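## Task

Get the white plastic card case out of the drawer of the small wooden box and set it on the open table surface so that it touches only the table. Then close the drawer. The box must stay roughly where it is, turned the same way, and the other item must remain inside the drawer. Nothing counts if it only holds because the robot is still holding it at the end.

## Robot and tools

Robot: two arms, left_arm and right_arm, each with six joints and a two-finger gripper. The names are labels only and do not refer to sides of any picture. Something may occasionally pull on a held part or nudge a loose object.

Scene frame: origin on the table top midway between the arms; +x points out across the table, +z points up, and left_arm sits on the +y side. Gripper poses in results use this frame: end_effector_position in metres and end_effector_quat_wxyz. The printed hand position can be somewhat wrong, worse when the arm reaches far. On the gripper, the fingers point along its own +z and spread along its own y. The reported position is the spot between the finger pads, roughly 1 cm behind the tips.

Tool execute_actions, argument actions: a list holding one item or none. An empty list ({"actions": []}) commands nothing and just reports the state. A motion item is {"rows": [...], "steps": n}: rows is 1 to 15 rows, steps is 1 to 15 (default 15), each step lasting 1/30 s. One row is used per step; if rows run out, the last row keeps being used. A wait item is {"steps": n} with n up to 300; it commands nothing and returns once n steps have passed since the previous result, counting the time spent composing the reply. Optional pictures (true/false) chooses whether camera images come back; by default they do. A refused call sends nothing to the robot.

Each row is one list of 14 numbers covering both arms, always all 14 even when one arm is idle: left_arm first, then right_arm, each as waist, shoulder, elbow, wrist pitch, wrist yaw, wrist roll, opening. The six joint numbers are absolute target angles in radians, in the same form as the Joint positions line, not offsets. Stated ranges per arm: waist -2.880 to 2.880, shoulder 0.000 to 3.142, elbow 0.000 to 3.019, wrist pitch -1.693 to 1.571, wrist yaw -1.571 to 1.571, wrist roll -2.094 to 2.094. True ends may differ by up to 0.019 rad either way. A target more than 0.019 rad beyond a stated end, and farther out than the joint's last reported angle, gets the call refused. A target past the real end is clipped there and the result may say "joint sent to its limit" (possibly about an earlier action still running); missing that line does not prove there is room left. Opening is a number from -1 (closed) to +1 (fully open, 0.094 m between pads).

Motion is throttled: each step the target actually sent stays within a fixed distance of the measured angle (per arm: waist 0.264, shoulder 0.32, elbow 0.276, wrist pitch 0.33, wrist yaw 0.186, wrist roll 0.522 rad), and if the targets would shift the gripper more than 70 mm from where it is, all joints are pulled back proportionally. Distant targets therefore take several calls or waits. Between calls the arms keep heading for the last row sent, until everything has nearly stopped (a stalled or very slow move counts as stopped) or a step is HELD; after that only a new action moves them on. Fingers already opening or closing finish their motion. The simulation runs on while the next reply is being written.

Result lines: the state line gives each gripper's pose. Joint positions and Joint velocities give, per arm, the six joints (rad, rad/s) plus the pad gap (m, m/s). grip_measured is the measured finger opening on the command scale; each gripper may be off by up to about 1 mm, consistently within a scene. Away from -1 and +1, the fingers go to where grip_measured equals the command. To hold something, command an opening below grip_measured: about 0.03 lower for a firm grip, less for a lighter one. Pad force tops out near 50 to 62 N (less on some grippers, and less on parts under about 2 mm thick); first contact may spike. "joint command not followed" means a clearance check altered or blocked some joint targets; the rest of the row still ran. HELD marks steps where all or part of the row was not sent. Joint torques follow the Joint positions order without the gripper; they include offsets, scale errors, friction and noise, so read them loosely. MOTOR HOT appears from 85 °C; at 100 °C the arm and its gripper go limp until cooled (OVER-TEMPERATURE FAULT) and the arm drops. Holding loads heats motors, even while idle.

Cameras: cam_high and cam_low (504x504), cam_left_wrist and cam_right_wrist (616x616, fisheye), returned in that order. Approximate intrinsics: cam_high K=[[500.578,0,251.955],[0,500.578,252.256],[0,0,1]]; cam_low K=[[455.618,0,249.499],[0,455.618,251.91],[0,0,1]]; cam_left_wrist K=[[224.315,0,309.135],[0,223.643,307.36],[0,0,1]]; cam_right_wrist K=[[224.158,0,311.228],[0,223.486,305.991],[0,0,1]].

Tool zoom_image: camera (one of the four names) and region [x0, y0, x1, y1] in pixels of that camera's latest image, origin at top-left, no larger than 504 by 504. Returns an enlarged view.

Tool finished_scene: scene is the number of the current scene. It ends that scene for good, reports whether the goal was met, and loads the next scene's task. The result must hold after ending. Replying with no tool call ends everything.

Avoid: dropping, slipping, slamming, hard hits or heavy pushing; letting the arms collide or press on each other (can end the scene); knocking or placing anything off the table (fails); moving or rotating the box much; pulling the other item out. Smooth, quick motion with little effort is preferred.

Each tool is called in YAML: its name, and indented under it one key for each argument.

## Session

execute_actions:
  actions: []

Scene clock: 0.00 s of 6000.00 s.
left_arm: end_effector_position=(+0.3194, +0.2327, +0.2523) grip_measured=+1.000 end_effector_quat_wxyz=(+0.489, +0.653, +0.520, +0.252) | right_arm: end_effector_position=(+0.6960, -0.7089, +0.3174) grip_measured=+1.000 end_effector_quat_wxyz=(+0.553, +0.709, +0.257, +0.353)
Joint positions: left_arm=[-0.422  0.443  0.43  -0.392 -0.039  1.357  0.094] | right_arm=[-0.619  1.879  1.562  0.175  0.217  1.822  0.094]
Joint velocities: left_arm=[-0.005 -0.005  0.002 -0.012  0.022 -0.051  0.   ] | right_arm=[-0.015  0.005 -0.002 -0.002 -0.037  0.007  0.   ]
Joint torques (N m, as the arm reports them, + toward a larger angle): no reading
Motor temperatures (°C, as the motors report them): left_arm=[19 19 23 21 20 19] | right_arm=[21 22 21 19 20 18]

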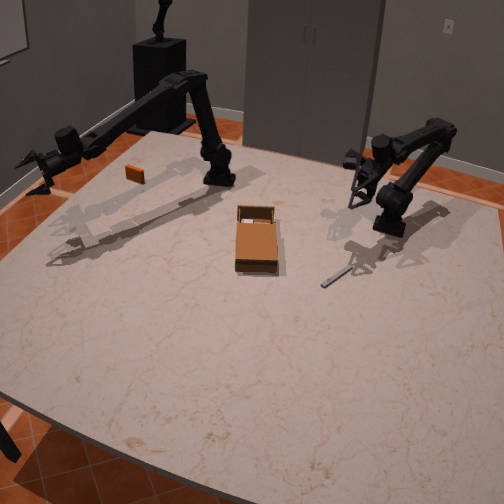

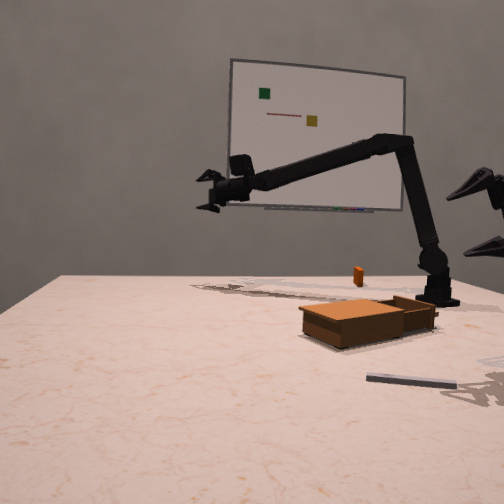

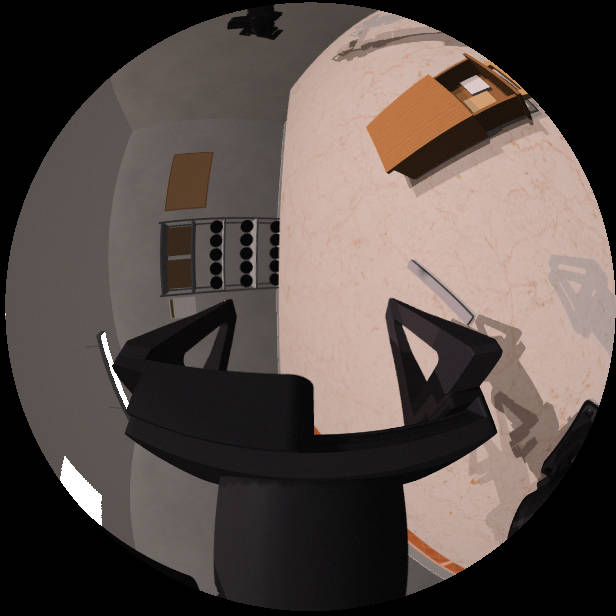

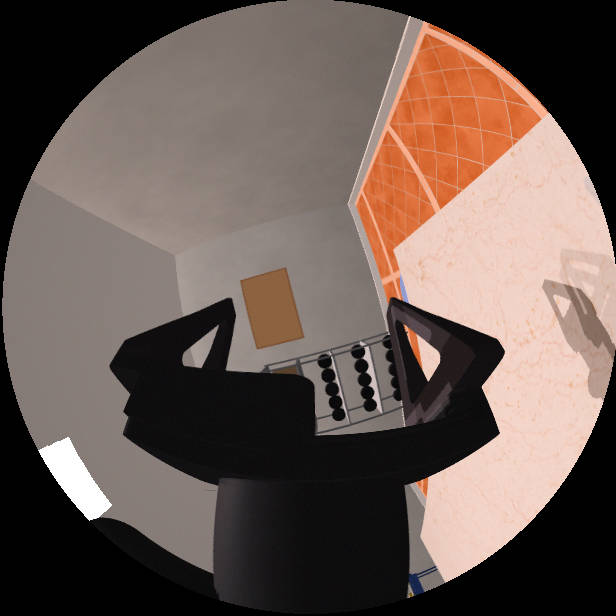

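execute_actions:
  actions:
    - {"rows":[[-0.42,0.44,0.45,-0.39,0,1.36,1,-0.6,1.6,1.5,-0.1,0.1,1.3,0],[-0.42,0.44,0.45,-0.39,0,1.36,1,-0.55,1.5,1.45,-0.3,0,0.9,0],[-0.42,0.44,0.45,-0.39,0,1.36,1,-0.5,1.4,1.4,-0.5,0,0.5,0],[-0.42,0.44,0.45,-0.39,0,1.36,1,-0.4,1.39,1.3,-0.8,0,0,0],[-0.42,0.44,0.45,-0.39,0,1.36,1,-0.3,1.39,1.2,-1.26,0,-1.39,0]],"steps":15}
  pictures: false

execute_actions:
  actions:
    - {"rows":[[-0.42,0.44,0.45,-0.39,0,1.36,1,-0.2,1.385,1.15,-1.26,0,-1.39,0],[-0.42,0.44,0.45,-0.39,0,1.36,1,-0.14,1.385,1.12,-1.26,0,-1.39,0],[-0.42,0.44,0.45,-0.39,0,1.36,1,-0.08,1.385,1.09,-1.26,0,-1.39,0],[-0.42,0.44,0.45,-0.39,0,1.36,1,-0.02,1.385,1.085,-1.26,0,-1.39,0],[-0.42,0.44,0.45,-0.39,0,1.36,1,0.04,1.385,1.085,-1.26,0,-1.39,0],[-0.42,0.44,0.45,-0.39,0,1.36,1,0.1,1.385,1.085,-1.26,0,-1.39,0],[-0.42,0.44,0.45,-0.39,0,1.36,1,0.16,1.385,1.085,-1.26,0,-1.39,0],[-0.42,0.44,0.45,-0.39,0,1.36,1,0.22,1.385,1.085,-1.26,0,-1.39,0],[-0.42,0.44,0.45,-0.39,0,1.36,1,0.28,1.385,1.085,-1.26,0,-1.39,0],[-0.42,0.44,0.45,-0.39,0,1.36,1,0.33,1.385,1.085,-1.26,0,-1.39,0],[-0.42,0.44,0.45,-0.39,0,1.36,1,0.37,1.385,1.085,-1.26,0,-1.39,0],[-0.42,0.44,0.45,-0.39,0,1.36,1,0.4,1.385,1.085,-1.26,0,-1.39,0],[-0.42,0.44,0.45,-0.39,0,1.36,1,0.426,1.385,1.085,-1.26,0,-1.39,0]],"steps":15}
  pictures: false

execute_actions:
  actions:
    - {"steps":30}

Scene clock: 6.07 s of 6000.00 s.
left_arm: end_effector_position=(+0.3168, +0.2273, +0.2522) grip_measured=+1.000 end_effector_quat_wxyz=(+0.496, +0.659, +0.513, +0.239) | right_arm: end_effector_position=(+0.5884, -0.4356, +0.2531) grip_measured=+0.002 end_effector_quat_wxyz=(+0.358, +0.567, +0.716, +0.196)
Joint positions: left_arm=[-0.422  0.443  0.43  -0.392 -0.004  1.357  0.094] | right_arm=[-0.344  1.494  1.24  -0.477  0.005  1.175  0.047]
Joint velocities: left_arm=[-0.005 -0.005 -0.022  0.002 -0.007 -0.022  0.   ] | right_arm=[ 0.845 -0.884 -0.369 -2.581 -0.11  -2.278 -0.   ]
Joint torques (N m, as the arm reports them, + toward a larger angle): left_arm=[ 0.2  -0.43  9.69  1.86  0.28 -0.07] | right_arm=[ -1.57 -16.65   8.24   1.76   0.13  -0.01]
Motor temperatures (°C, as the motors report them): left_arm=[19 19 25 21 20 19] | right_arm=[21 23 23 19 20 18]
Steps of this call (steps 1 to 90: nothing new was sent; then 2.57 s passed at rest; steps 91 to 105: all 15 steps of this action). Readings (joint positions):
91: left_arm=[-0.422 0.443 0.430 -0.392 -0.023 1.357] | right_arm=[-0.619 1.871 1.559 0.151 0.189 1.784]
92: left_arm=[-0.422 0.443 0.430 -0.392 -0.010 1.357] | right_arm=[-0.619 1.854 1.544 0.104 0.146 1.738]
94: left_arm=[-0.422 0.443 0.430 -0.392 -0.005 1.357] | right_arm=[-0.609 1.804 1.494 0.021 0.092 1.661]
98: left_arm=[-0.422 0.443 0.430 -0.392 -0.004 1.357] | right_arm=[-0.543 1.691 1.380 -0.103 0.050 1.539]
105: the state above

Scene clock: 6.57 s of 6000.00 s.
left_arm: end_effector_position=(+0.3168, +0.2273, +0.2522) grip_measured=+1.000 end_effector_quat_wxyz=(+0.496, +0.659, +0.513, +0.239) | right_arm: end_effector_position=(+0.3393, -0.1379, +0.1566) grip_measured=+0.002 end_effector_quat_wxyz=(+0.038, -0.090, +0.995, +0.016)
Joint positions: left_arm=[-0.422  0.443  0.43  -0.392 -0.004  1.357  0.094] | right_arm=[ 0.326  1.394  1.092 -1.186  0.003  0.328  0.047]
Joint velocities: left_arm=[-0.005  0.005  0.012  0.002 -0.007 -0.022  0.   ] | right_arm=[ 1.753 -0.015 -0.027 -0.828 -0.022 -2.835 -0.   ]
Joint torques (N m, as the arm reports them, + toward a larger angle): left_arm=[-0.04 -0.47  9.71  1.75  0.28 -0.04] | right_arm=[ -0.43 -11.86   7.33   0.25  -0.02   0.  ]
Motor temperatures (°C, as the motors report them): left_arm=[19 19 25 21 20 19] | right_arm=[21 23 23 19 20 18]
Steps of this call (steps 1 to 15: all 15 steps of this action). Readings (joint positions):
1: left_arm=[-0.422 0.443 0.430 -0.392 -0.004 1.357] | right_arm=[-0.314 1.466 1.223 -0.551 0.004 1.109]
2: left_arm=[-0.422 0.443 0.430 -0.392 -0.004 1.357] | right_arm=[-0.282 1.441 1.206 -0.610 0.004 1.053]
4: left_arm=[-0.422 0.443 0.430 -0.392 -0.004 1.357] | right_arm=[-0.213 1.407 1.174 -0.711 0.004 0.958]
8: left_arm=[-0.422 0.443 0.430 -0.392 -0.004 1.357] | right_arm=[-0.049 1.394 1.132 -0.903 0.004 0.772]
15: the state above

Scene clock: 7.57 s of 6000.00 s.
left_arm: end_effector_position=(+0.3168, +0.2273, +0.2522) grip_measured=+1.000 end_effector_quat_wxyz=(+0.496, +0.659, +0.513, +0.239) | right_arm: end_effector_position=(+0.3047, -0.1134, +0.1540) grip_measured=+0.002 end_effector_quat_wxyz=(-0.008, +0.835, -0.550, +0.003)
Joint positions: left_arm=[-0.422  0.443  0.43  -0.392 -0.004  1.357  0.094] | right_arm=[ 0.423  1.394  1.087 -1.246 -0.001 -1.372  0.047]
Joint velocities: left_arm=[-0.005 -0.015  0.012 -0.002 -0.022  0.022  0.   ] | right_arm=[-0.005  0.005  0.002  0.002  0.037 -0.125 -0.   ]
Joint torques (N m, as the arm reports them, + toward a larger angle): left_arm=[ 0.32 -0.42  9.68  1.78  0.27 -0.06] | right_arm=[  0.98 -11.62   7.46  -0.09   0.02  -0.07]
Motor temperatures (°C, as the motors report them): left_arm=[19 19 25 21 20 19] | right_arm=[21 23 23 19 20 18]
Steps of this call (steps 1 to 30: the robot went on to your last target). Readings (joint positions):
1: left_arm=[-0.422 0.443 0.430 -0.392 -0.004 1.357] | right_arm=[0.382 1.394 1.091 -1.210 0.000 0.228]
2: left_arm=[-0.422 0.443 0.430 -0.392 -0.004 1.357] | right_arm=[0.428 1.394 1.090 -1.225 -0.003 0.129]
4: left_arm=[-0.422 0.443 0.430 -0.392 -0.004 1.357] | right_arm=[0.476 1.394 1.088 -1.239 -0.004 -0.070]
8: left_arm=[-0.422 0.443 0.430 -0.392 -0.004 1.357] | right_arm=[0.454 1.394 1.087 -1.246 -0.003 -0.466]
30: the state above

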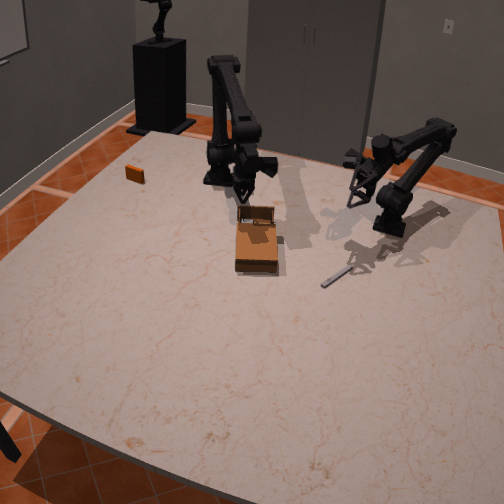

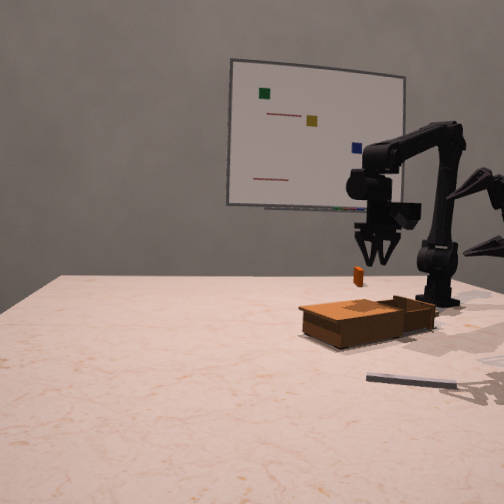

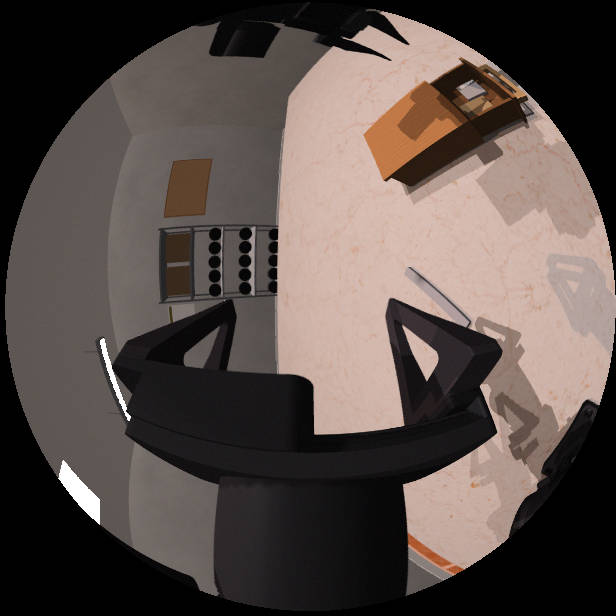

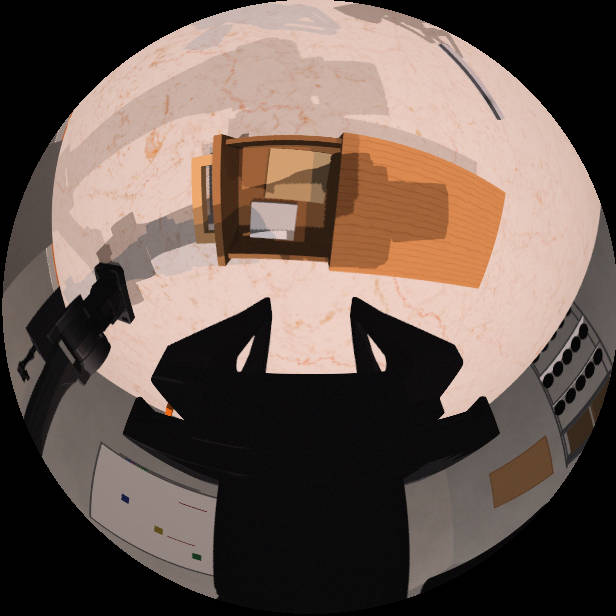

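zoom_image:
  camera: "cam_right_wrist"
  region: [180,110,380,290]

Region (180, 110, 380, 290) of cam_right_wrist's 616x616 image, scaled by 2.520, with more detail than that image has; it fills the top 454 rows of this view, and the rest is white.

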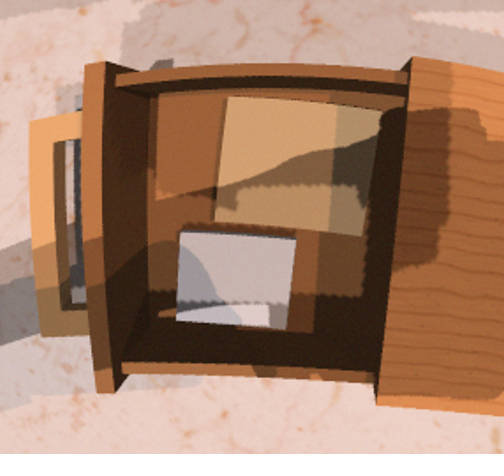

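execute_actions:
  actions:
    - {"rows":[[-0.42,0.44,0.45,-0.39,0,1.36,-1,0.44,1.41,1.06,-1.22,-0.03,-1.3,0.13],[-0.42,0.44,0.45,-0.39,0,1.36,-1,0.455,1.43,1.03,-1.2,-0.065,-1.21,0.13],[-0.42,0.44,0.45,-0.39,0,1.36,-1,0.465,1.45,1.01,-1.19,-0.065,-1.21,0.13],[-0.42,0.44,0.45,-0.39,0,1.36,-1,0.472,1.47,0.99,-1.185,-0.065,-1.21,0.13],[-0.42,0.44,0.45,-0.39,0,1.36,-1,0.472,1.483,0.98,-1.185,-0.065,-1.21,0.13]],"steps":15}
  pictures: false

execute_actions:
  actions:
    - {"steps":10}

Scene clock: 14.13 s of 6000.00 s.
left_arm: end_effector_position=(+0.3168, +0.2273, +0.2522) grip_measured=-0.987 end_effector_quat_wxyz=(+0.496, +0.659, +0.513, +0.239) | right_arm: end_effector_position=(+0.2571, -0.1114, +0.0776) grip_measured=+0.128 end_effector_quat_wxyz=(+0.067, +0.804, -0.589, -0.052)
Joint positions: left_arm=[-0.422  0.443  0.43  -0.392 -0.004  1.357  0.001] | right_arm=[ 0.474  1.5    0.97  -1.199 -0.063 -1.225  0.053]
Joint velocities: left_arm=[-0.005 -0.015 -0.017  0.007 -0.022  0.051 -0.001] | right_arm=[-0.005 -0.005 -0.007  0.002 -0.007  0.007 -0.001]
Joint torques (N m, as the arm reports them, + toward a larger angle): left_arm=[ 0.09 -0.48  9.65  1.82  0.28 -0.04] | right_arm=[  0.24 -12.89   7.53   1.02  -0.14   0.06]
Motor temperatures (°C, as the motors report them): left_arm=[19 19 26 21 20 19] | right_arm=[21 23 23 19 20 18]
Steps of this call (steps 1 to 15: the robot went on to your last target; steps 16 to 90: nothing new was sent; then 3.07 s passed at rest; steps 91 to 105: all 15 steps of this action). Readings (joint positions):
91: left_arm=[-0.422 0.443 0.430 -0.392 -0.004 1.357] | right_arm=[0.423 1.394 1.085 -1.243 -0.013 -1.370]
92: left_arm=[-0.422 0.443 0.430 -0.392 -0.004 1.357] | right_arm=[0.424 1.395 1.076 -1.235 -0.038 -1.344]
94: left_arm=[-0.422 0.443 0.430 -0.392 -0.004 1.357] | right_arm=[0.438 1.403 1.044 -1.212 -0.059 -1.298]
98: left_arm=[-0.422 0.443 0.430 -0.392 -0.004 1.357] | right_arm=[0.471 1.468 0.983 -1.203 -0.063 -1.251]
105: the state above

Scene clock: 14.47 s of 6000.00 s.
left_arm: end_effector_position=(+0.3168, +0.2273, +0.2522) grip_measured=-0.987 end_effector_quat_wxyz=(+0.496, +0.659, +0.513, +0.239) | right_arm: end_effector_position=(+0.2571, -0.1114, +0.0776) grip_measured=+0.128 end_effector_quat_wxyz=(+0.067, +0.802, -0.591, -0.052)
Joint positions: left_arm=[-0.422  0.443  0.43  -0.392 -0.004  1.357  0.001] | right_arm=[ 0.474  1.5    0.97  -1.199 -0.063 -1.219  0.053]
Joint velocities: left_arm=[-0.015 -0.015  0.007 -0.002  0.007 -0.037  0.001] | right_arm=[ 0.005 -0.024  0.002  0.002 -0.007  0.037 -0.   ]
Joint torques (N m, as the arm reports them, + toward a larger angle): left_arm=[ 0.2  -0.65  9.69  1.82  0.29 -0.05] | right_arm=[  0.47 -12.58   7.34   0.96  -0.14   0.09]
Motor temperatures (°C, as the motors report them): left_arm=[19 19 26 21 20 19] | right_arm=[21 23 23 19 20 18]
Steps of this call (steps 1 to 10: the robot went on to your last target). Readings (joint positions):
1: left_arm=[-0.422 0.443 0.430 -0.392 -0.004 1.357] | right_arm=[0.474 1.500 0.970 -1.199 -0.063 -1.224]
2: left_arm=[-0.422 0.443 0.430 -0.392 -0.004 1.357] | right_arm=[0.474 1.500 0.970 -1.199 -0.063 -1.223]
4: left_arm=[-0.422 0.443 0.430 -0.392 -0.004 1.357] | right_arm=[0.474 1.500 0.970 -1.199 -0.063 -1.221]
8: left_arm=[-0.422 0.443 0.430 -0.392 -0.004 1.357] | right_arm=[0.474 1.500 0.970 -1.199 -0.063 -1.219]
10: the state above

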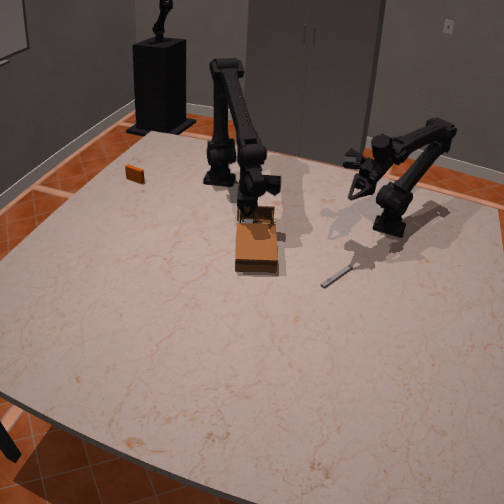

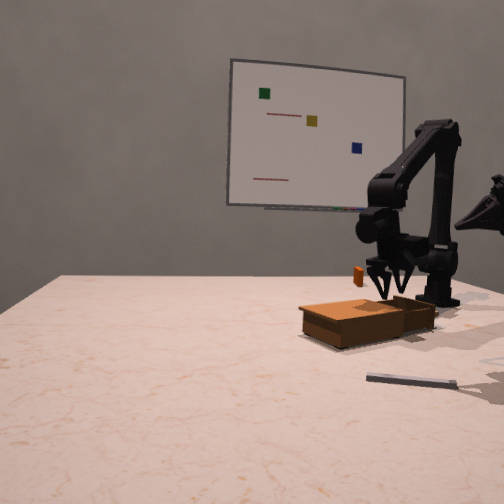

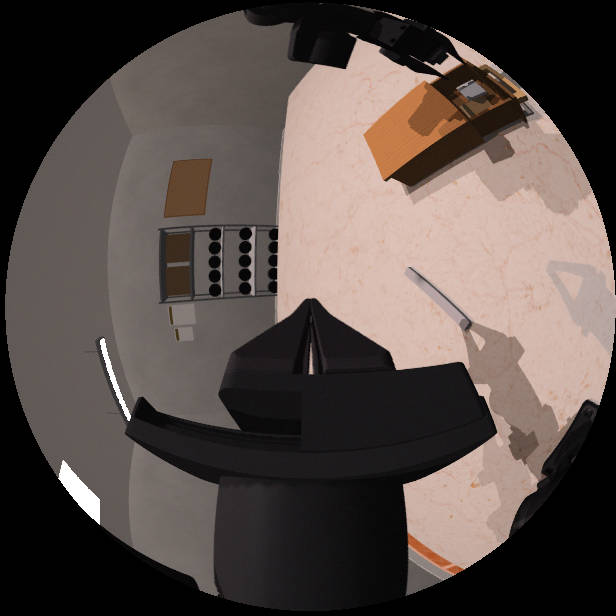

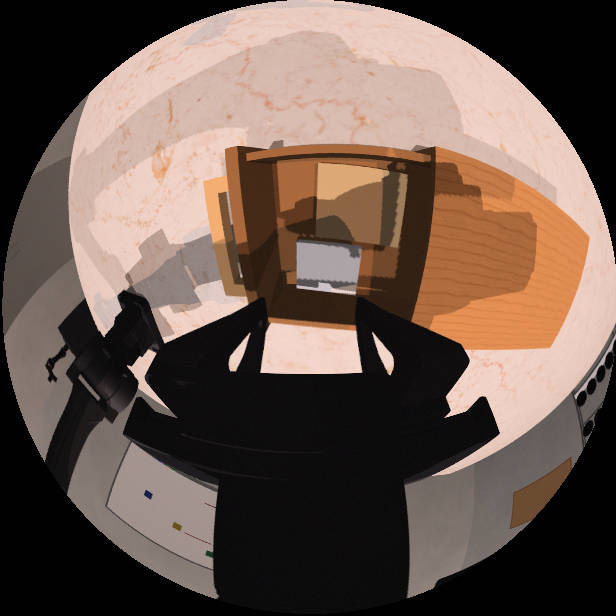

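execute_actions:
  actions:
    - {"rows":[[-0.42,0.44,0.45,-0.39,0,1.36,-1,0.468,1.5,0.97,-1.16,-0.065,-1.21,0.13],[-0.42,0.44,0.45,-0.39,0,1.36,-1,0.468,1.505,0.965,-1.14,-0.065,-1.21,0.13],[-0.42,0.44,0.45,-0.39,0,1.36,-1,0.468,1.512,0.96,-1.125,-0.065,-1.21,0.13],[-0.42,0.44,0.45,-0.39,0,1.36,-1,0.468,1.519,0.955,-1.11,-0.065,-1.21,0.13],[-0.42,0.44,0.45,-0.39,0,1.36,-1,0.468,1.526,0.95,-1.097,-0.065,-1.21,0.13],[-0.42,0.44,0.45,-0.39,0,1.36,-1,0.468,1.533,0.945,-1.085,-0.065,-1.21,0.13],[-0.42,0.44,0.45,-0.39,0,1.36,-1,0.468,1.54,0.94,-1.072,-0.065,-1.21,0.13],[-0.42,0.44,0.45,-0.39,0,1.36,-1,0.468,1.548,0.935,-1.06,-0.065,-1.21,0.13]],"steps":15}

Scene clock: 16.43 s of 6000.00 s.
left_arm: end_effector_position=(+0.3168, +0.2273, +0.2522) grip_measured=-0.987 end_effector_quat_wxyz=(+0.496, +0.659, +0.513, +0.239) | right_arm: end_effector_position=(+0.2659, -0.1046, +0.0478) grip_measured=+0.128 end_effector_quat_wxyz=(+0.047, +0.803, -0.592, -0.046)
Joint positions: left_arm=[-0.422  0.443  0.43  -0.392 -0.004  1.357  0.001] | right_arm=[ 0.474  1.546  0.935 -1.075 -0.063 -1.218  0.053]
Joint velocities: left_arm=[ 0.015 -0.005 -0.017 -0.002 -0.007  0.007 -0.001] | right_arm=[-0.015 -0.005 -0.002 -0.002 -0.022 -0.081 -0.   ]
Joint torques (N m, as the arm reports them, + toward a larger angle): left_arm=[ 0.35 -0.6   9.69  1.82  0.27 -0.05] | right_arm=[  0.06 -11.49   6.5    1.12  -0.14   0.12]
Motor temperatures (°C, as the motors report them): left_arm=[19 19 26 21 20 19] | right_arm=[21 23 23 19 20 18]
Steps of this call (steps 1 to 15: the robot went on to your last target; steps 16 to 44: nothing new was sent; steps 45 to 59: all 15 steps of this action). Readings (joint positions):
45: left_arm=[-0.422 0.443 0.430 -0.392 -0.004 1.357] | right_arm=[0.474 1.500 0.970 -1.194 -0.063 -1.218]
46: left_arm=[-0.422 0.443 0.430 -0.392 -0.004 1.357] | right_arm=[0.474 1.500 0.970 -1.184 -0.063 -1.218]
48: left_arm=[-0.422 0.443 0.430 -0.392 -0.004 1.357] | right_arm=[0.474 1.500 0.966 -1.154 -0.063 -1.218]
52: left_arm=[-0.422 0.443 0.430 -0.392 -0.004 1.357] | right_arm=[0.474 1.513 0.952 -1.098 -0.063 -1.218]
59: the state above

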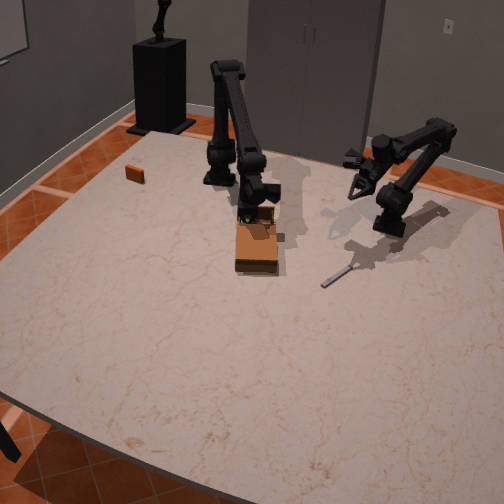

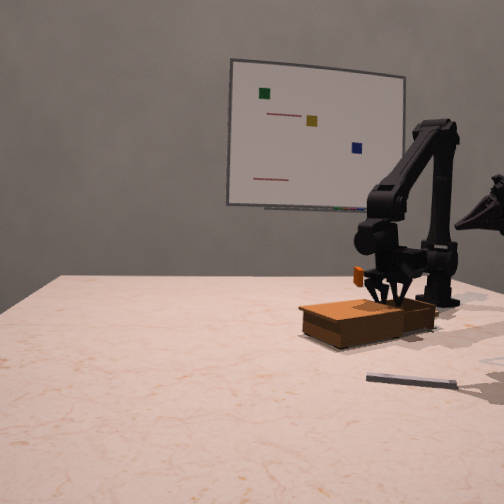

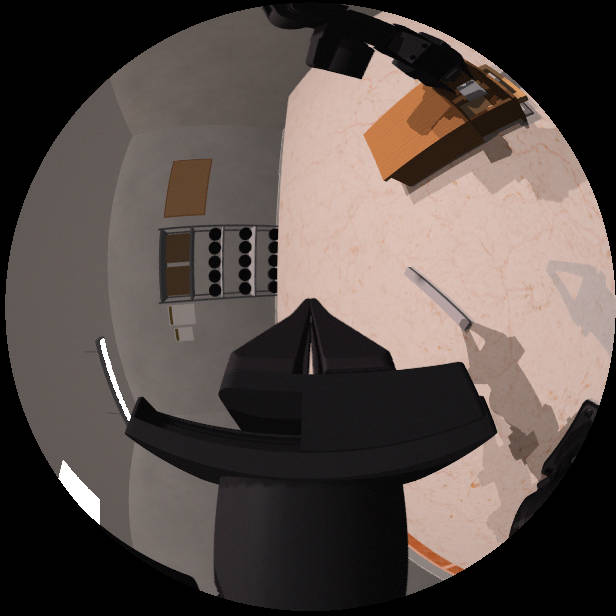

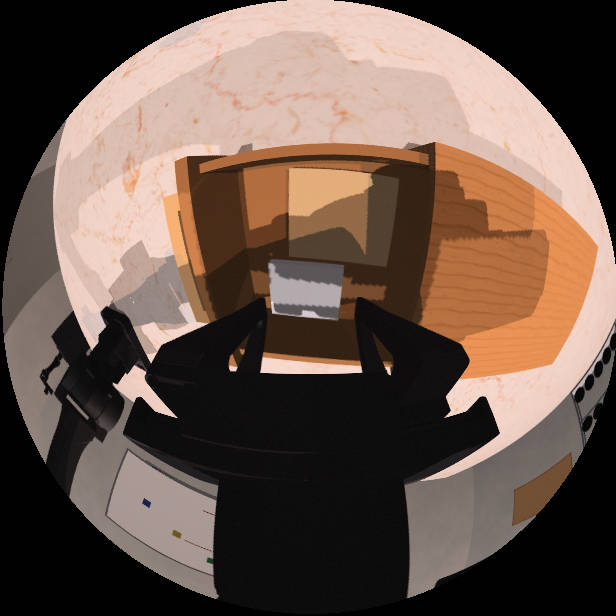

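execute_actions:
  actions:
    - {"rows":[[-0.42,0.44,0.45,-0.39,0,1.36,-1,0.468,1.555,0.935,-1.09,-0.065,-1.19,0.1],[-0.42,0.44,0.45,-0.39,0,1.36,-1,0.468,1.56,0.935,-1.095,-0.065,-1.19,0.1],[-0.42,0.44,0.45,-0.39,0,1.36,-1,0.468,1.57,0.935,-1.095,-0.065,-1.19,0.1],[-0.42,0.44,0.45,-0.39,0,1.36,-1,0.468,1.58,0.935,-1.095,-0.065,-1.19,0.1],[-0.42,0.44,0.45,-0.39,0,1.36,-1,0.468,1.59,0.935,-1.095,-0.065,-1.19,0.1],[-0.42,0.44,0.45,-0.39,0,1.36,-1,0.468,1.6,0.935,-1.095,-0.065,-1.19,0.1],[-0.42,0.44,0.45,-0.39,0,1.36,-1,0.468,1.61,0.935,-1.095,-0.065,-1.19,0.1]],"steps":15}

Scene clock: 18.63 s of 6000.00 s.
left_arm: end_effector_position=(+0.3168, +0.2273, +0.2522) grip_measured=-0.987 end_effector_quat_wxyz=(+0.496, +0.659, +0.513, +0.239) | right_arm: end_effector_position=(+0.2602, -0.1089, +0.0272) grip_measured=+0.102 end_effector_quat_wxyz=(+0.079, +0.795, -0.599, -0.055)
Joint positions: left_arm=[-0.422  0.443  0.43  -0.392 -0.004  1.357  0.001] | right_arm=[ 0.474  1.607  0.935 -1.081 -0.063 -1.2    0.052]
Joint velocities: left_arm=[-0.005 -0.015 -0.002 -0.002  0.007  0.007  0.001] | right_arm=[-0.005  0.005 -0.002 -0.017 -0.022  0.022  0.   ]
Joint torques (N m, as the arm reports them, + toward a larger angle): left_arm=[ 0.16 -0.48  9.61  1.79  0.27 -0.05] | right_arm=[  0.25 -11.97   6.14  -0.48  -0.13   0.12]
Motor temperatures (°C, as the motors report them): left_arm=[19 19 26 21 20 19] | right_arm=[21 23 23 19 20 18]
Steps of this call (steps 1 to 15: the robot went on to your last target; steps 16 to 51: nothing new was sent; steps 52 to 66: all 15 steps of this action). Readings (joint positions):
52: left_arm=[-0.422 0.443 0.430 -0.392 -0.004 1.357] | right_arm=[0.474 1.546 0.935 -1.075 -0.063 -1.216]
53: left_arm=[-0.422 0.443 0.430 -0.392 -0.004 1.357] | right_arm=[0.474 1.546 0.935 -1.076 -0.063 -1.212]
55: left_arm=[-0.422 0.443 0.430 -0.392 -0.004 1.357] | right_arm=[0.474 1.549 0.935 -1.079 -0.063 -1.207]
59: left_arm=[-0.422 0.443 0.430 -0.392 -0.004 1.357] | right_arm=[0.474 1.579 0.935 -1.081 -0.063 -1.202]
66: the state above

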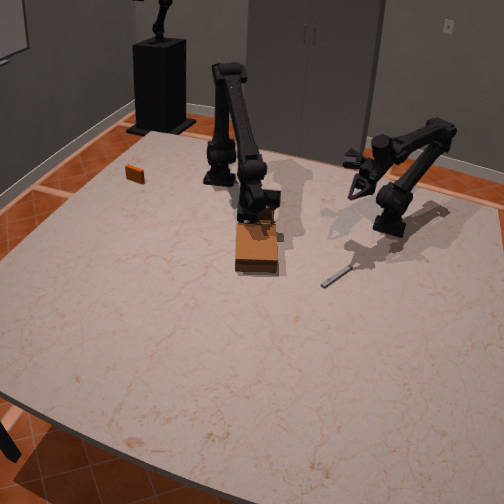

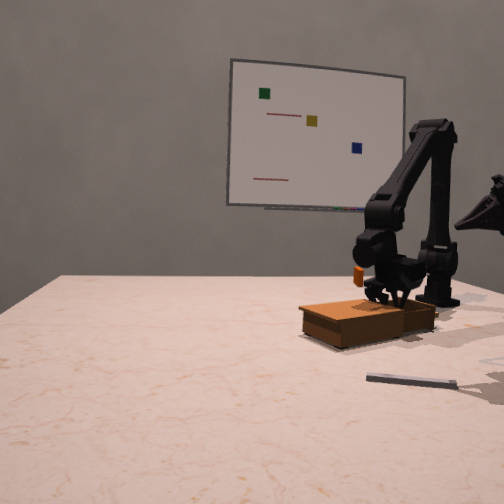

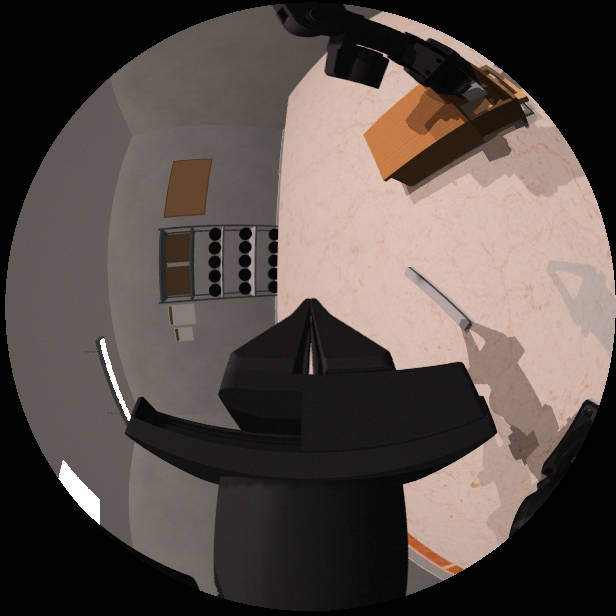

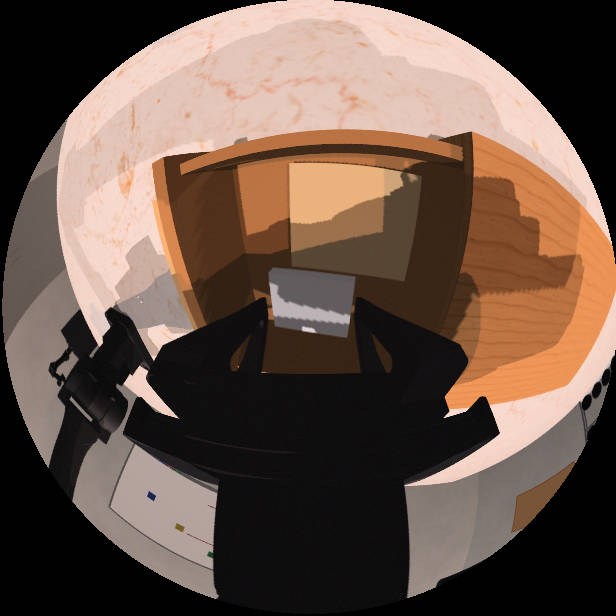

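execute_actions:
  actions:
    - {"rows":[[-0.42,0.44,0.45,-0.39,0,1.36,-1,0.468,1.625,0.935,-1.06,-0.065,-1.19,0.1],[-0.42,0.44,0.45,-0.39,0,1.36,-1,0.468,1.635,0.935,-1.055,-0.065,-1.19,0.1],[-0.42,0.44,0.45,-0.39,0,1.36,-1,0.468,1.635,0.935,-1.055,-0.065,-1.19,0.1],[-0.42,0.44,0.45,-0.39,0,1.36,-1,0.468,1.635,0.935,-1.055,-0.065,-1.19,0.1],[-0.42,0.44,0.45,-0.39,0,1.36,-1,0.468,1.635,0.935,-1.055,-0.065,-1.19,0.1],[-0.42,0.44,0.45,-0.39,0,1.36,-1,0.468,1.635,0.935,-1.055,-0.065,-1.19,0.1],[-0.42,0.44,0.45,-0.39,0,1.36,-1,0.468,1.635,0.935,-1.055,-0.065,-1.19,0.1],[-0.42,0.44,0.45,-0.39,0,1.36,-1,0.468,1.635,0.935,-1.055,-0.065,-1.19,0.05],[-0.42,0.44,0.45,-0.39,0,1.36,-1,0.468,1.635,0.935,-1.055,-0.065,-1.19,0.01],[-0.42,0.44,0.45,-0.39,0,1.36,-1,0.468,1.635,0.935,-1.055,-0.065,-1.19,-0.03],[-0.42,0.44,0.45,-0.39,0,1.36,-1,0.468,1.635,0.935,-1.055,-0.065,-1.19,-0.07],[-0.42,0.44,0.45,-0.39,0,1.36,-1,0.468,1.635,0.935,-1.055,-0.065,-1.19,-0.11]],"steps":15}

Scene clock: 20.80 s of 6000.00 s.
left_arm: end_effector_position=(+0.3168, +0.2273, +0.2522) grip_measured=-0.987 end_effector_quat_wxyz=(+0.496, +0.659, +0.513, +0.239) | right_arm: end_effector_position=(+0.2628, -0.1074, +0.0250) grip_measured=-0.107 end_effector_quat_wxyz=(+0.075, +0.794, -0.600, -0.053)
Joint positions: left_arm=[-0.422  0.443  0.43  -0.392 -0.004  1.357  0.001] | right_arm=[ 0.473  1.612  0.935 -1.067 -0.063 -1.198  0.042]
Joint velocities: left_arm=[-0.005  0.005 -0.007  0.002 -0.066  0.022  0.   ] | right_arm=[-0.005 -0.005 -0.012  0.007 -0.081 -0.007 -0.   ]
Joint torques (N m, as the arm reports them, + toward a larger angle): left_arm=[ 0.28 -0.43  9.68  1.81  0.28 -0.05] | right_arm=[  0.03 -10.2    6.08   0.81  -0.1    0.07]
Motor temperatures (°C, as the motors report them): left_arm=[19 19 27 21 20 19] | right_arm=[21 23 23 19 20 18]
Steps of this call (steps 1 to 15: the robot went on to your last target; steps 16 to 50: nothing new was sent; steps 51 to 65: all 15 steps of this action). Readings (joint positions):
51: left_arm=[-0.422 0.443 0.430 -0.392 -0.004 1.357] | right_arm=[0.474 1.607 0.935 -1.080 -0.063 -1.200]
52: left_arm=[-0.422 0.443 0.430 -0.392 -0.004 1.357] | right_arm=[0.474 1.608 0.935 -1.080 -0.063 -1.199]
54: left_arm=[-0.422 0.443 0.430 -0.392 -0.004 1.357] | right_arm=[0.474 1.609 0.935 -1.080 -0.064 -1.199]
58: left_arm=[-0.422 0.443 0.430 -0.392 -0.004 1.357] | right_arm=[0.474 1.610 0.935 -1.078 -0.064 -1.198]
65: the state above

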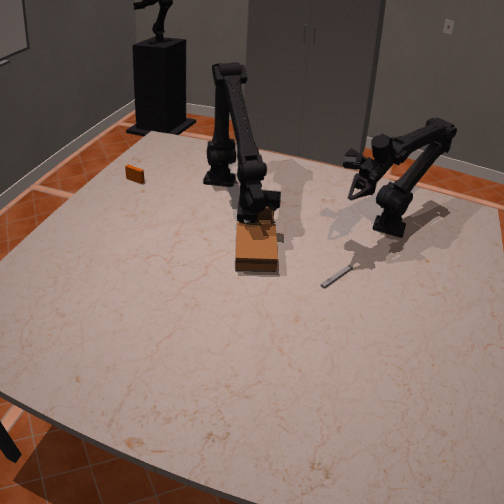

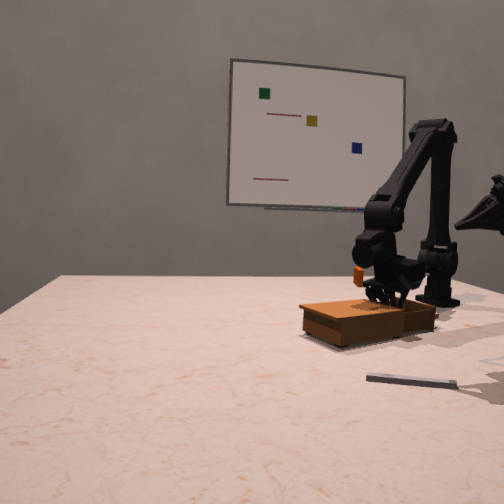

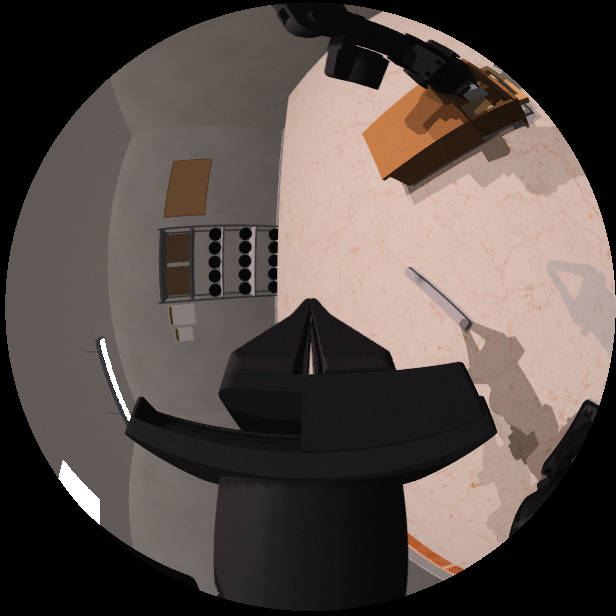

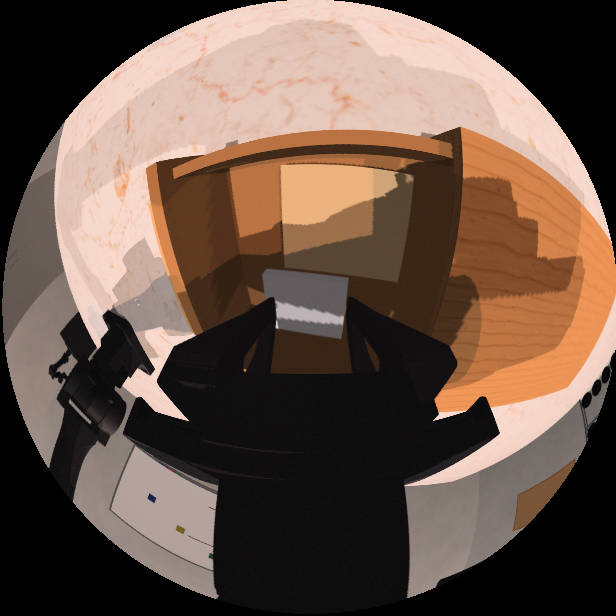

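execute_actions:
  actions:
    - {"rows":[[-0.42,0.44,0.45,-0.39,0,1.36,-1,0.474,1.585,0.935,-1.055,-0.065,-1.19,0.0],[-0.42,0.44,0.45,-0.39,0,1.36,-1,0.478,1.57,0.925,-1.04,-0.06,-1.19,0.08],[-0.42,0.44,0.45,-0.39,0,1.36,-1,0.482,1.558,0.913,-1.025,-0.053,-1.185,0.08],[-0.42,0.44,0.45,-0.39,0,1.36,-1,0.486,1.546,0.9,-1.008,-0.046,-1.18,0.08],[-0.42,0.44,0.45,-0.39,0,1.36,-1,0.49,1.534,0.887,-0.99,-0.039,-1.175,0.08],[-0.42,0.44,0.45,-0.39,0,1.36,-1,0.494,1.522,0.874,-0.972,-0.032,-1.17,0.08],[-0.42,0.44,0.45,-0.39,0,1.36,-1,0.497,1.51,0.861,-0.954,-0.025,-1.165,0.08],[-0.42,0.44,0.45,-0.39,0,1.36,-1,0.5,1.496,0.848,-0.936,-0.018,-1.16,0.08]],"steps":15}

Scene clock: 23.10 s of 6000.00 s.
left_arm: end_effector_position=(+0.3168, +0.2272, +0.2522) grip_measured=-0.987 end_effector_quat_wxyz=(+0.496, +0.659, +0.512, +0.239) | right_arm: end_effector_position=(+0.2603, -0.1086, +0.0330) grip_measured=+0.078 end_effector_quat_wxyz=(+0.017, +0.798, -0.602, -0.015)
Joint positions: left_arm=[-0.422  0.443  0.43  -0.392 -0.003  1.357  0.001] | right_arm=[ 0.495  1.509  0.85  -0.952 -0.021 -1.172  0.051]
Joint velocities: left_arm=[-0.015  0.005 -0.012 -0.007 -0.022 -0.037 -0.001] | right_arm=[ 0.005 -0.005  0.002 -0.002 -0.007  0.007 -0.001]
Joint torques (N m, as the arm reports them, + toward a larger angle): left_arm=[ 0.14 -0.47  9.65  1.8   0.26 -0.05] | right_arm=[  1.26 -11.79   6.2    1.25   0.05   0.15]
Motor temperatures (°C, as the motors report them): left_arm=[19 19 27 21 20 19] | right_arm=[21 23 23 19 20 18]
Steps of this call (steps 1 to 15: the robot went on to your last target; steps 16 to 54: nothing new was sent; steps 55 to 69: all 15 steps of this action). Readings (joint positions):
55: left_arm=[-0.422 0.443 0.430 -0.392 -0.004 1.357] | right_arm=[0.473 1.611 0.935 -1.067 -0.064 -1.197]
56: left_arm=[-0.422 0.443 0.430 -0.392 -0.004 1.357] | right_arm=[0.473 1.606 0.932 -1.066 -0.064 -1.197]
58: left_arm=[-0.422 0.443 0.430 -0.392 -0.003 1.357] | right_arm=[0.474 1.591 0.921 -1.047 -0.054 -1.195]
62: left_arm=[-0.422 0.443 0.430 -0.392 -0.003 1.357] | right_arm=[0.485 1.544 0.876 -0.982 -0.027 -1.184]
69: the state above

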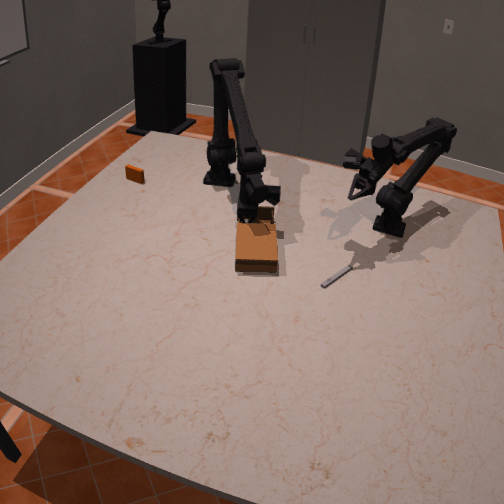

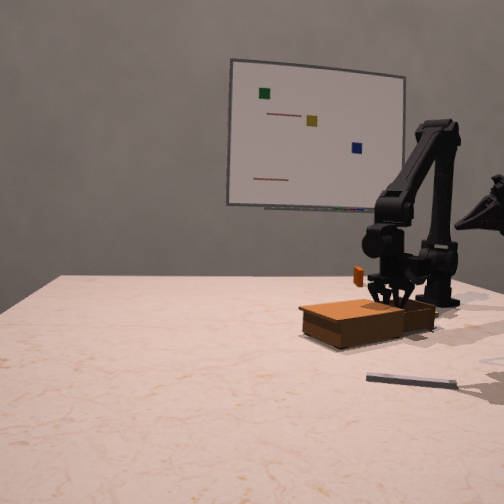

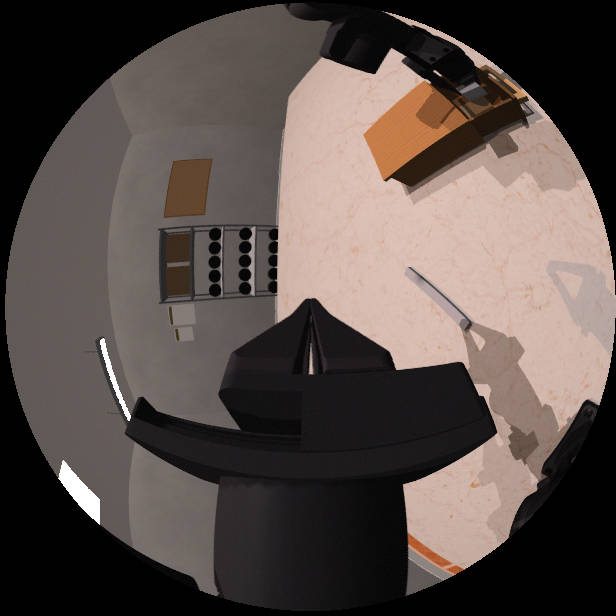

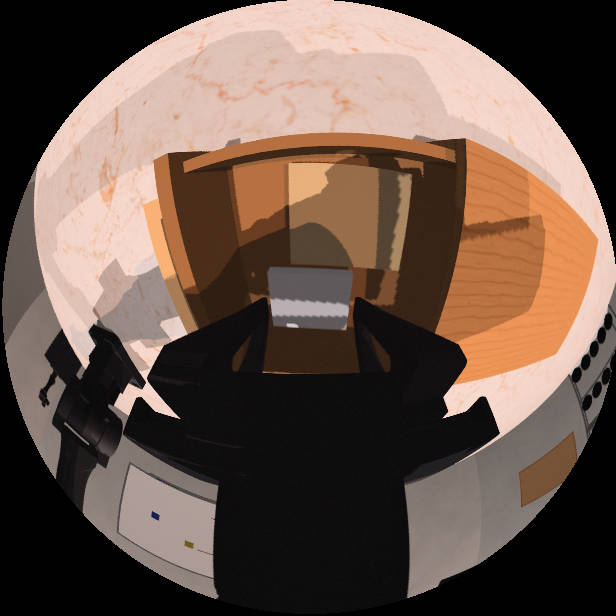

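Lower with the shoulder.

execute_actions:
  actions:
    - {"rows":[[-0.42,0.44,0.45,-0.39,0,1.36,-1,0.5,1.52,0.848,-0.936,-0.018,-1.16,0.08],[-0.42,0.44,0.45,-0.39,0,1.36,-1,0.5,1.53,0.848,-0.936,-0.018,-1.16,0.08],[-0.42,0.44,0.45,-0.39,0,1.36,-1,0.5,1.54,0.848,-0.936,-0.018,-1.16,0.08],[-0.42,0.44,0.45,-0.39,0,1.36,-1,0.5,1.55,0.848,-0.93,-0.018,-1.16,0.08],[-0.42,0.44,0.45,-0.39,0,1.36,-1,0.5,1.56,0.848,-0.925,-0.018,-1.16,0.08]],"steps":15}

Scene clock: 24.63 s of 6000.00 s.
left_arm: end_effector_position=(+0.3168, +0.2272, +0.2522) grip_measured=-0.987 end_effector_quat_wxyz=(+0.496, +0.659, +0.512, +0.239) | right_arm: end_effector_position=(+0.2598, -0.1089, +0.0230) grip_measured=+0.078 end_effector_quat_wxyz=(+0.027, +0.796, -0.604, -0.017)
Joint positions: left_arm=[-0.422  0.443  0.43  -0.392 -0.003  1.357  0.001] | right_arm=[ 0.495  1.539  0.85  -0.943 -0.02  -1.167  0.051]
Joint velocities: left_arm=[ 0.005 -0.005 -0.012  0.002 -0.022 -0.022 -0.001] | right_arm=[-0.015 -0.005  0.007 -0.007  0.051 -0.051 -0.001]
Joint torques (N m, as the arm reports them, + toward a larger angle): left_arm=[ 0.13 -0.55  9.63  1.82  0.24 -0.06] | right_arm=[  1.09 -10.06   6.08   1.24   0.03   0.12]
Motor temperatures (°C, as the motors report them): left_arm=[19 19 27 21 20 19] | right_arm=[21 23 23 19 20 18]
Steps of this call (steps 1 to 15: the robot went on to your last target; steps 16 to 31: nothing new was sent; steps 32 to 46: all 15 steps of this action). Readings (joint positions):
32: left_arm=[-0.422 0.443 0.430 -0.392 -0.003 1.357] | right_arm=[0.495 1.509 0.850 -0.951 -0.021 -1.168]
33: left_arm=[-0.422 0.443 0.430 -0.392 -0.003 1.357] | right_arm=[0.495 1.510 0.850 -0.951 -0.021 -1.168]
35: left_arm=[-0.422 0.443 0.430 -0.392 -0.003 1.357] | right_arm=[0.495 1.516 0.850 -0.950 -0.021 -1.168]
39: left_arm=[-0.422 0.443 0.430 -0.392 -0.003 1.357] | right_arm=[0.495 1.540 0.850 -0.943 -0.020 -1.167]
46: the state above

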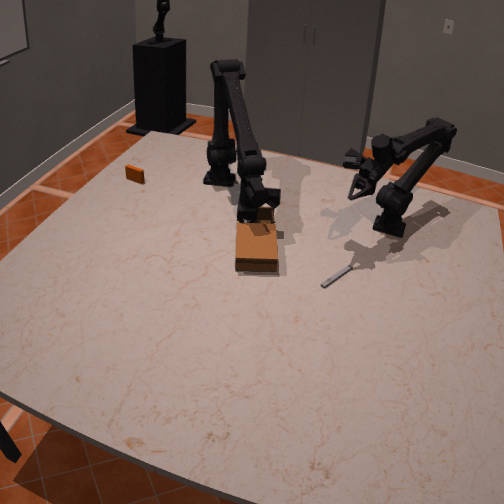

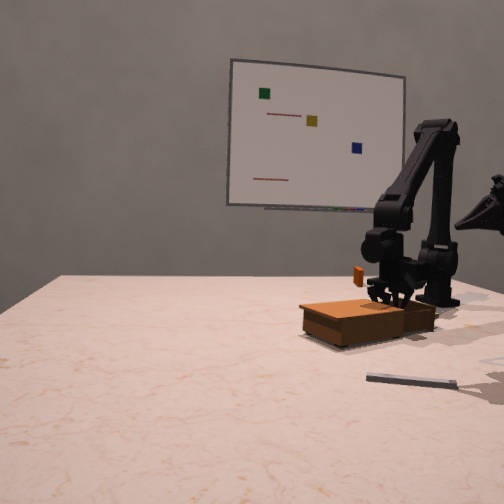

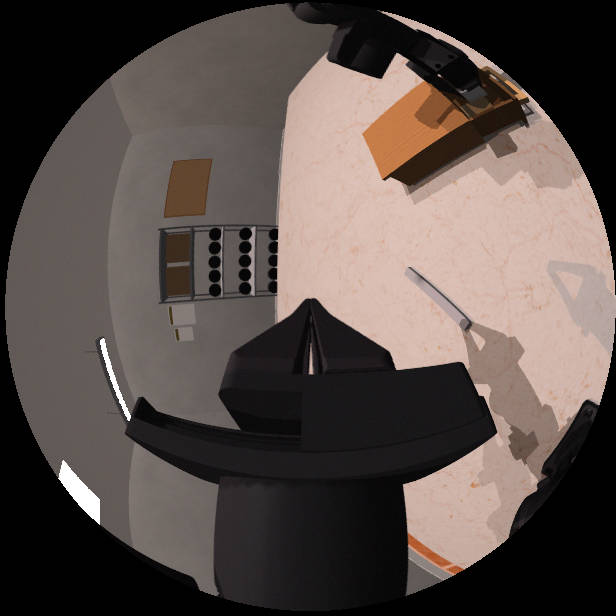

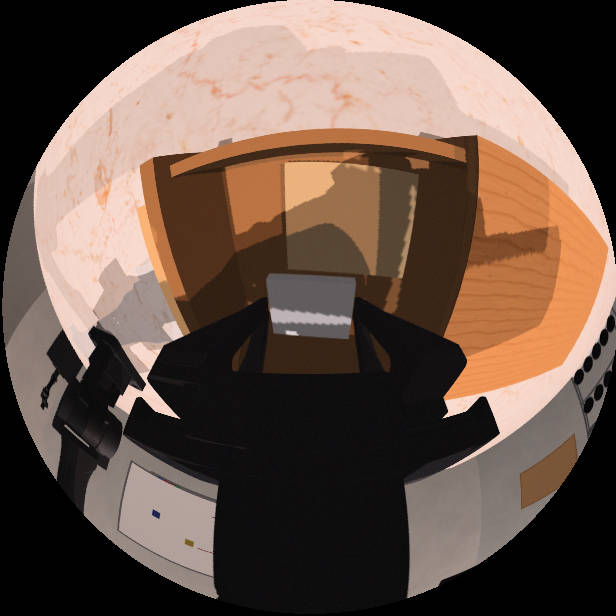

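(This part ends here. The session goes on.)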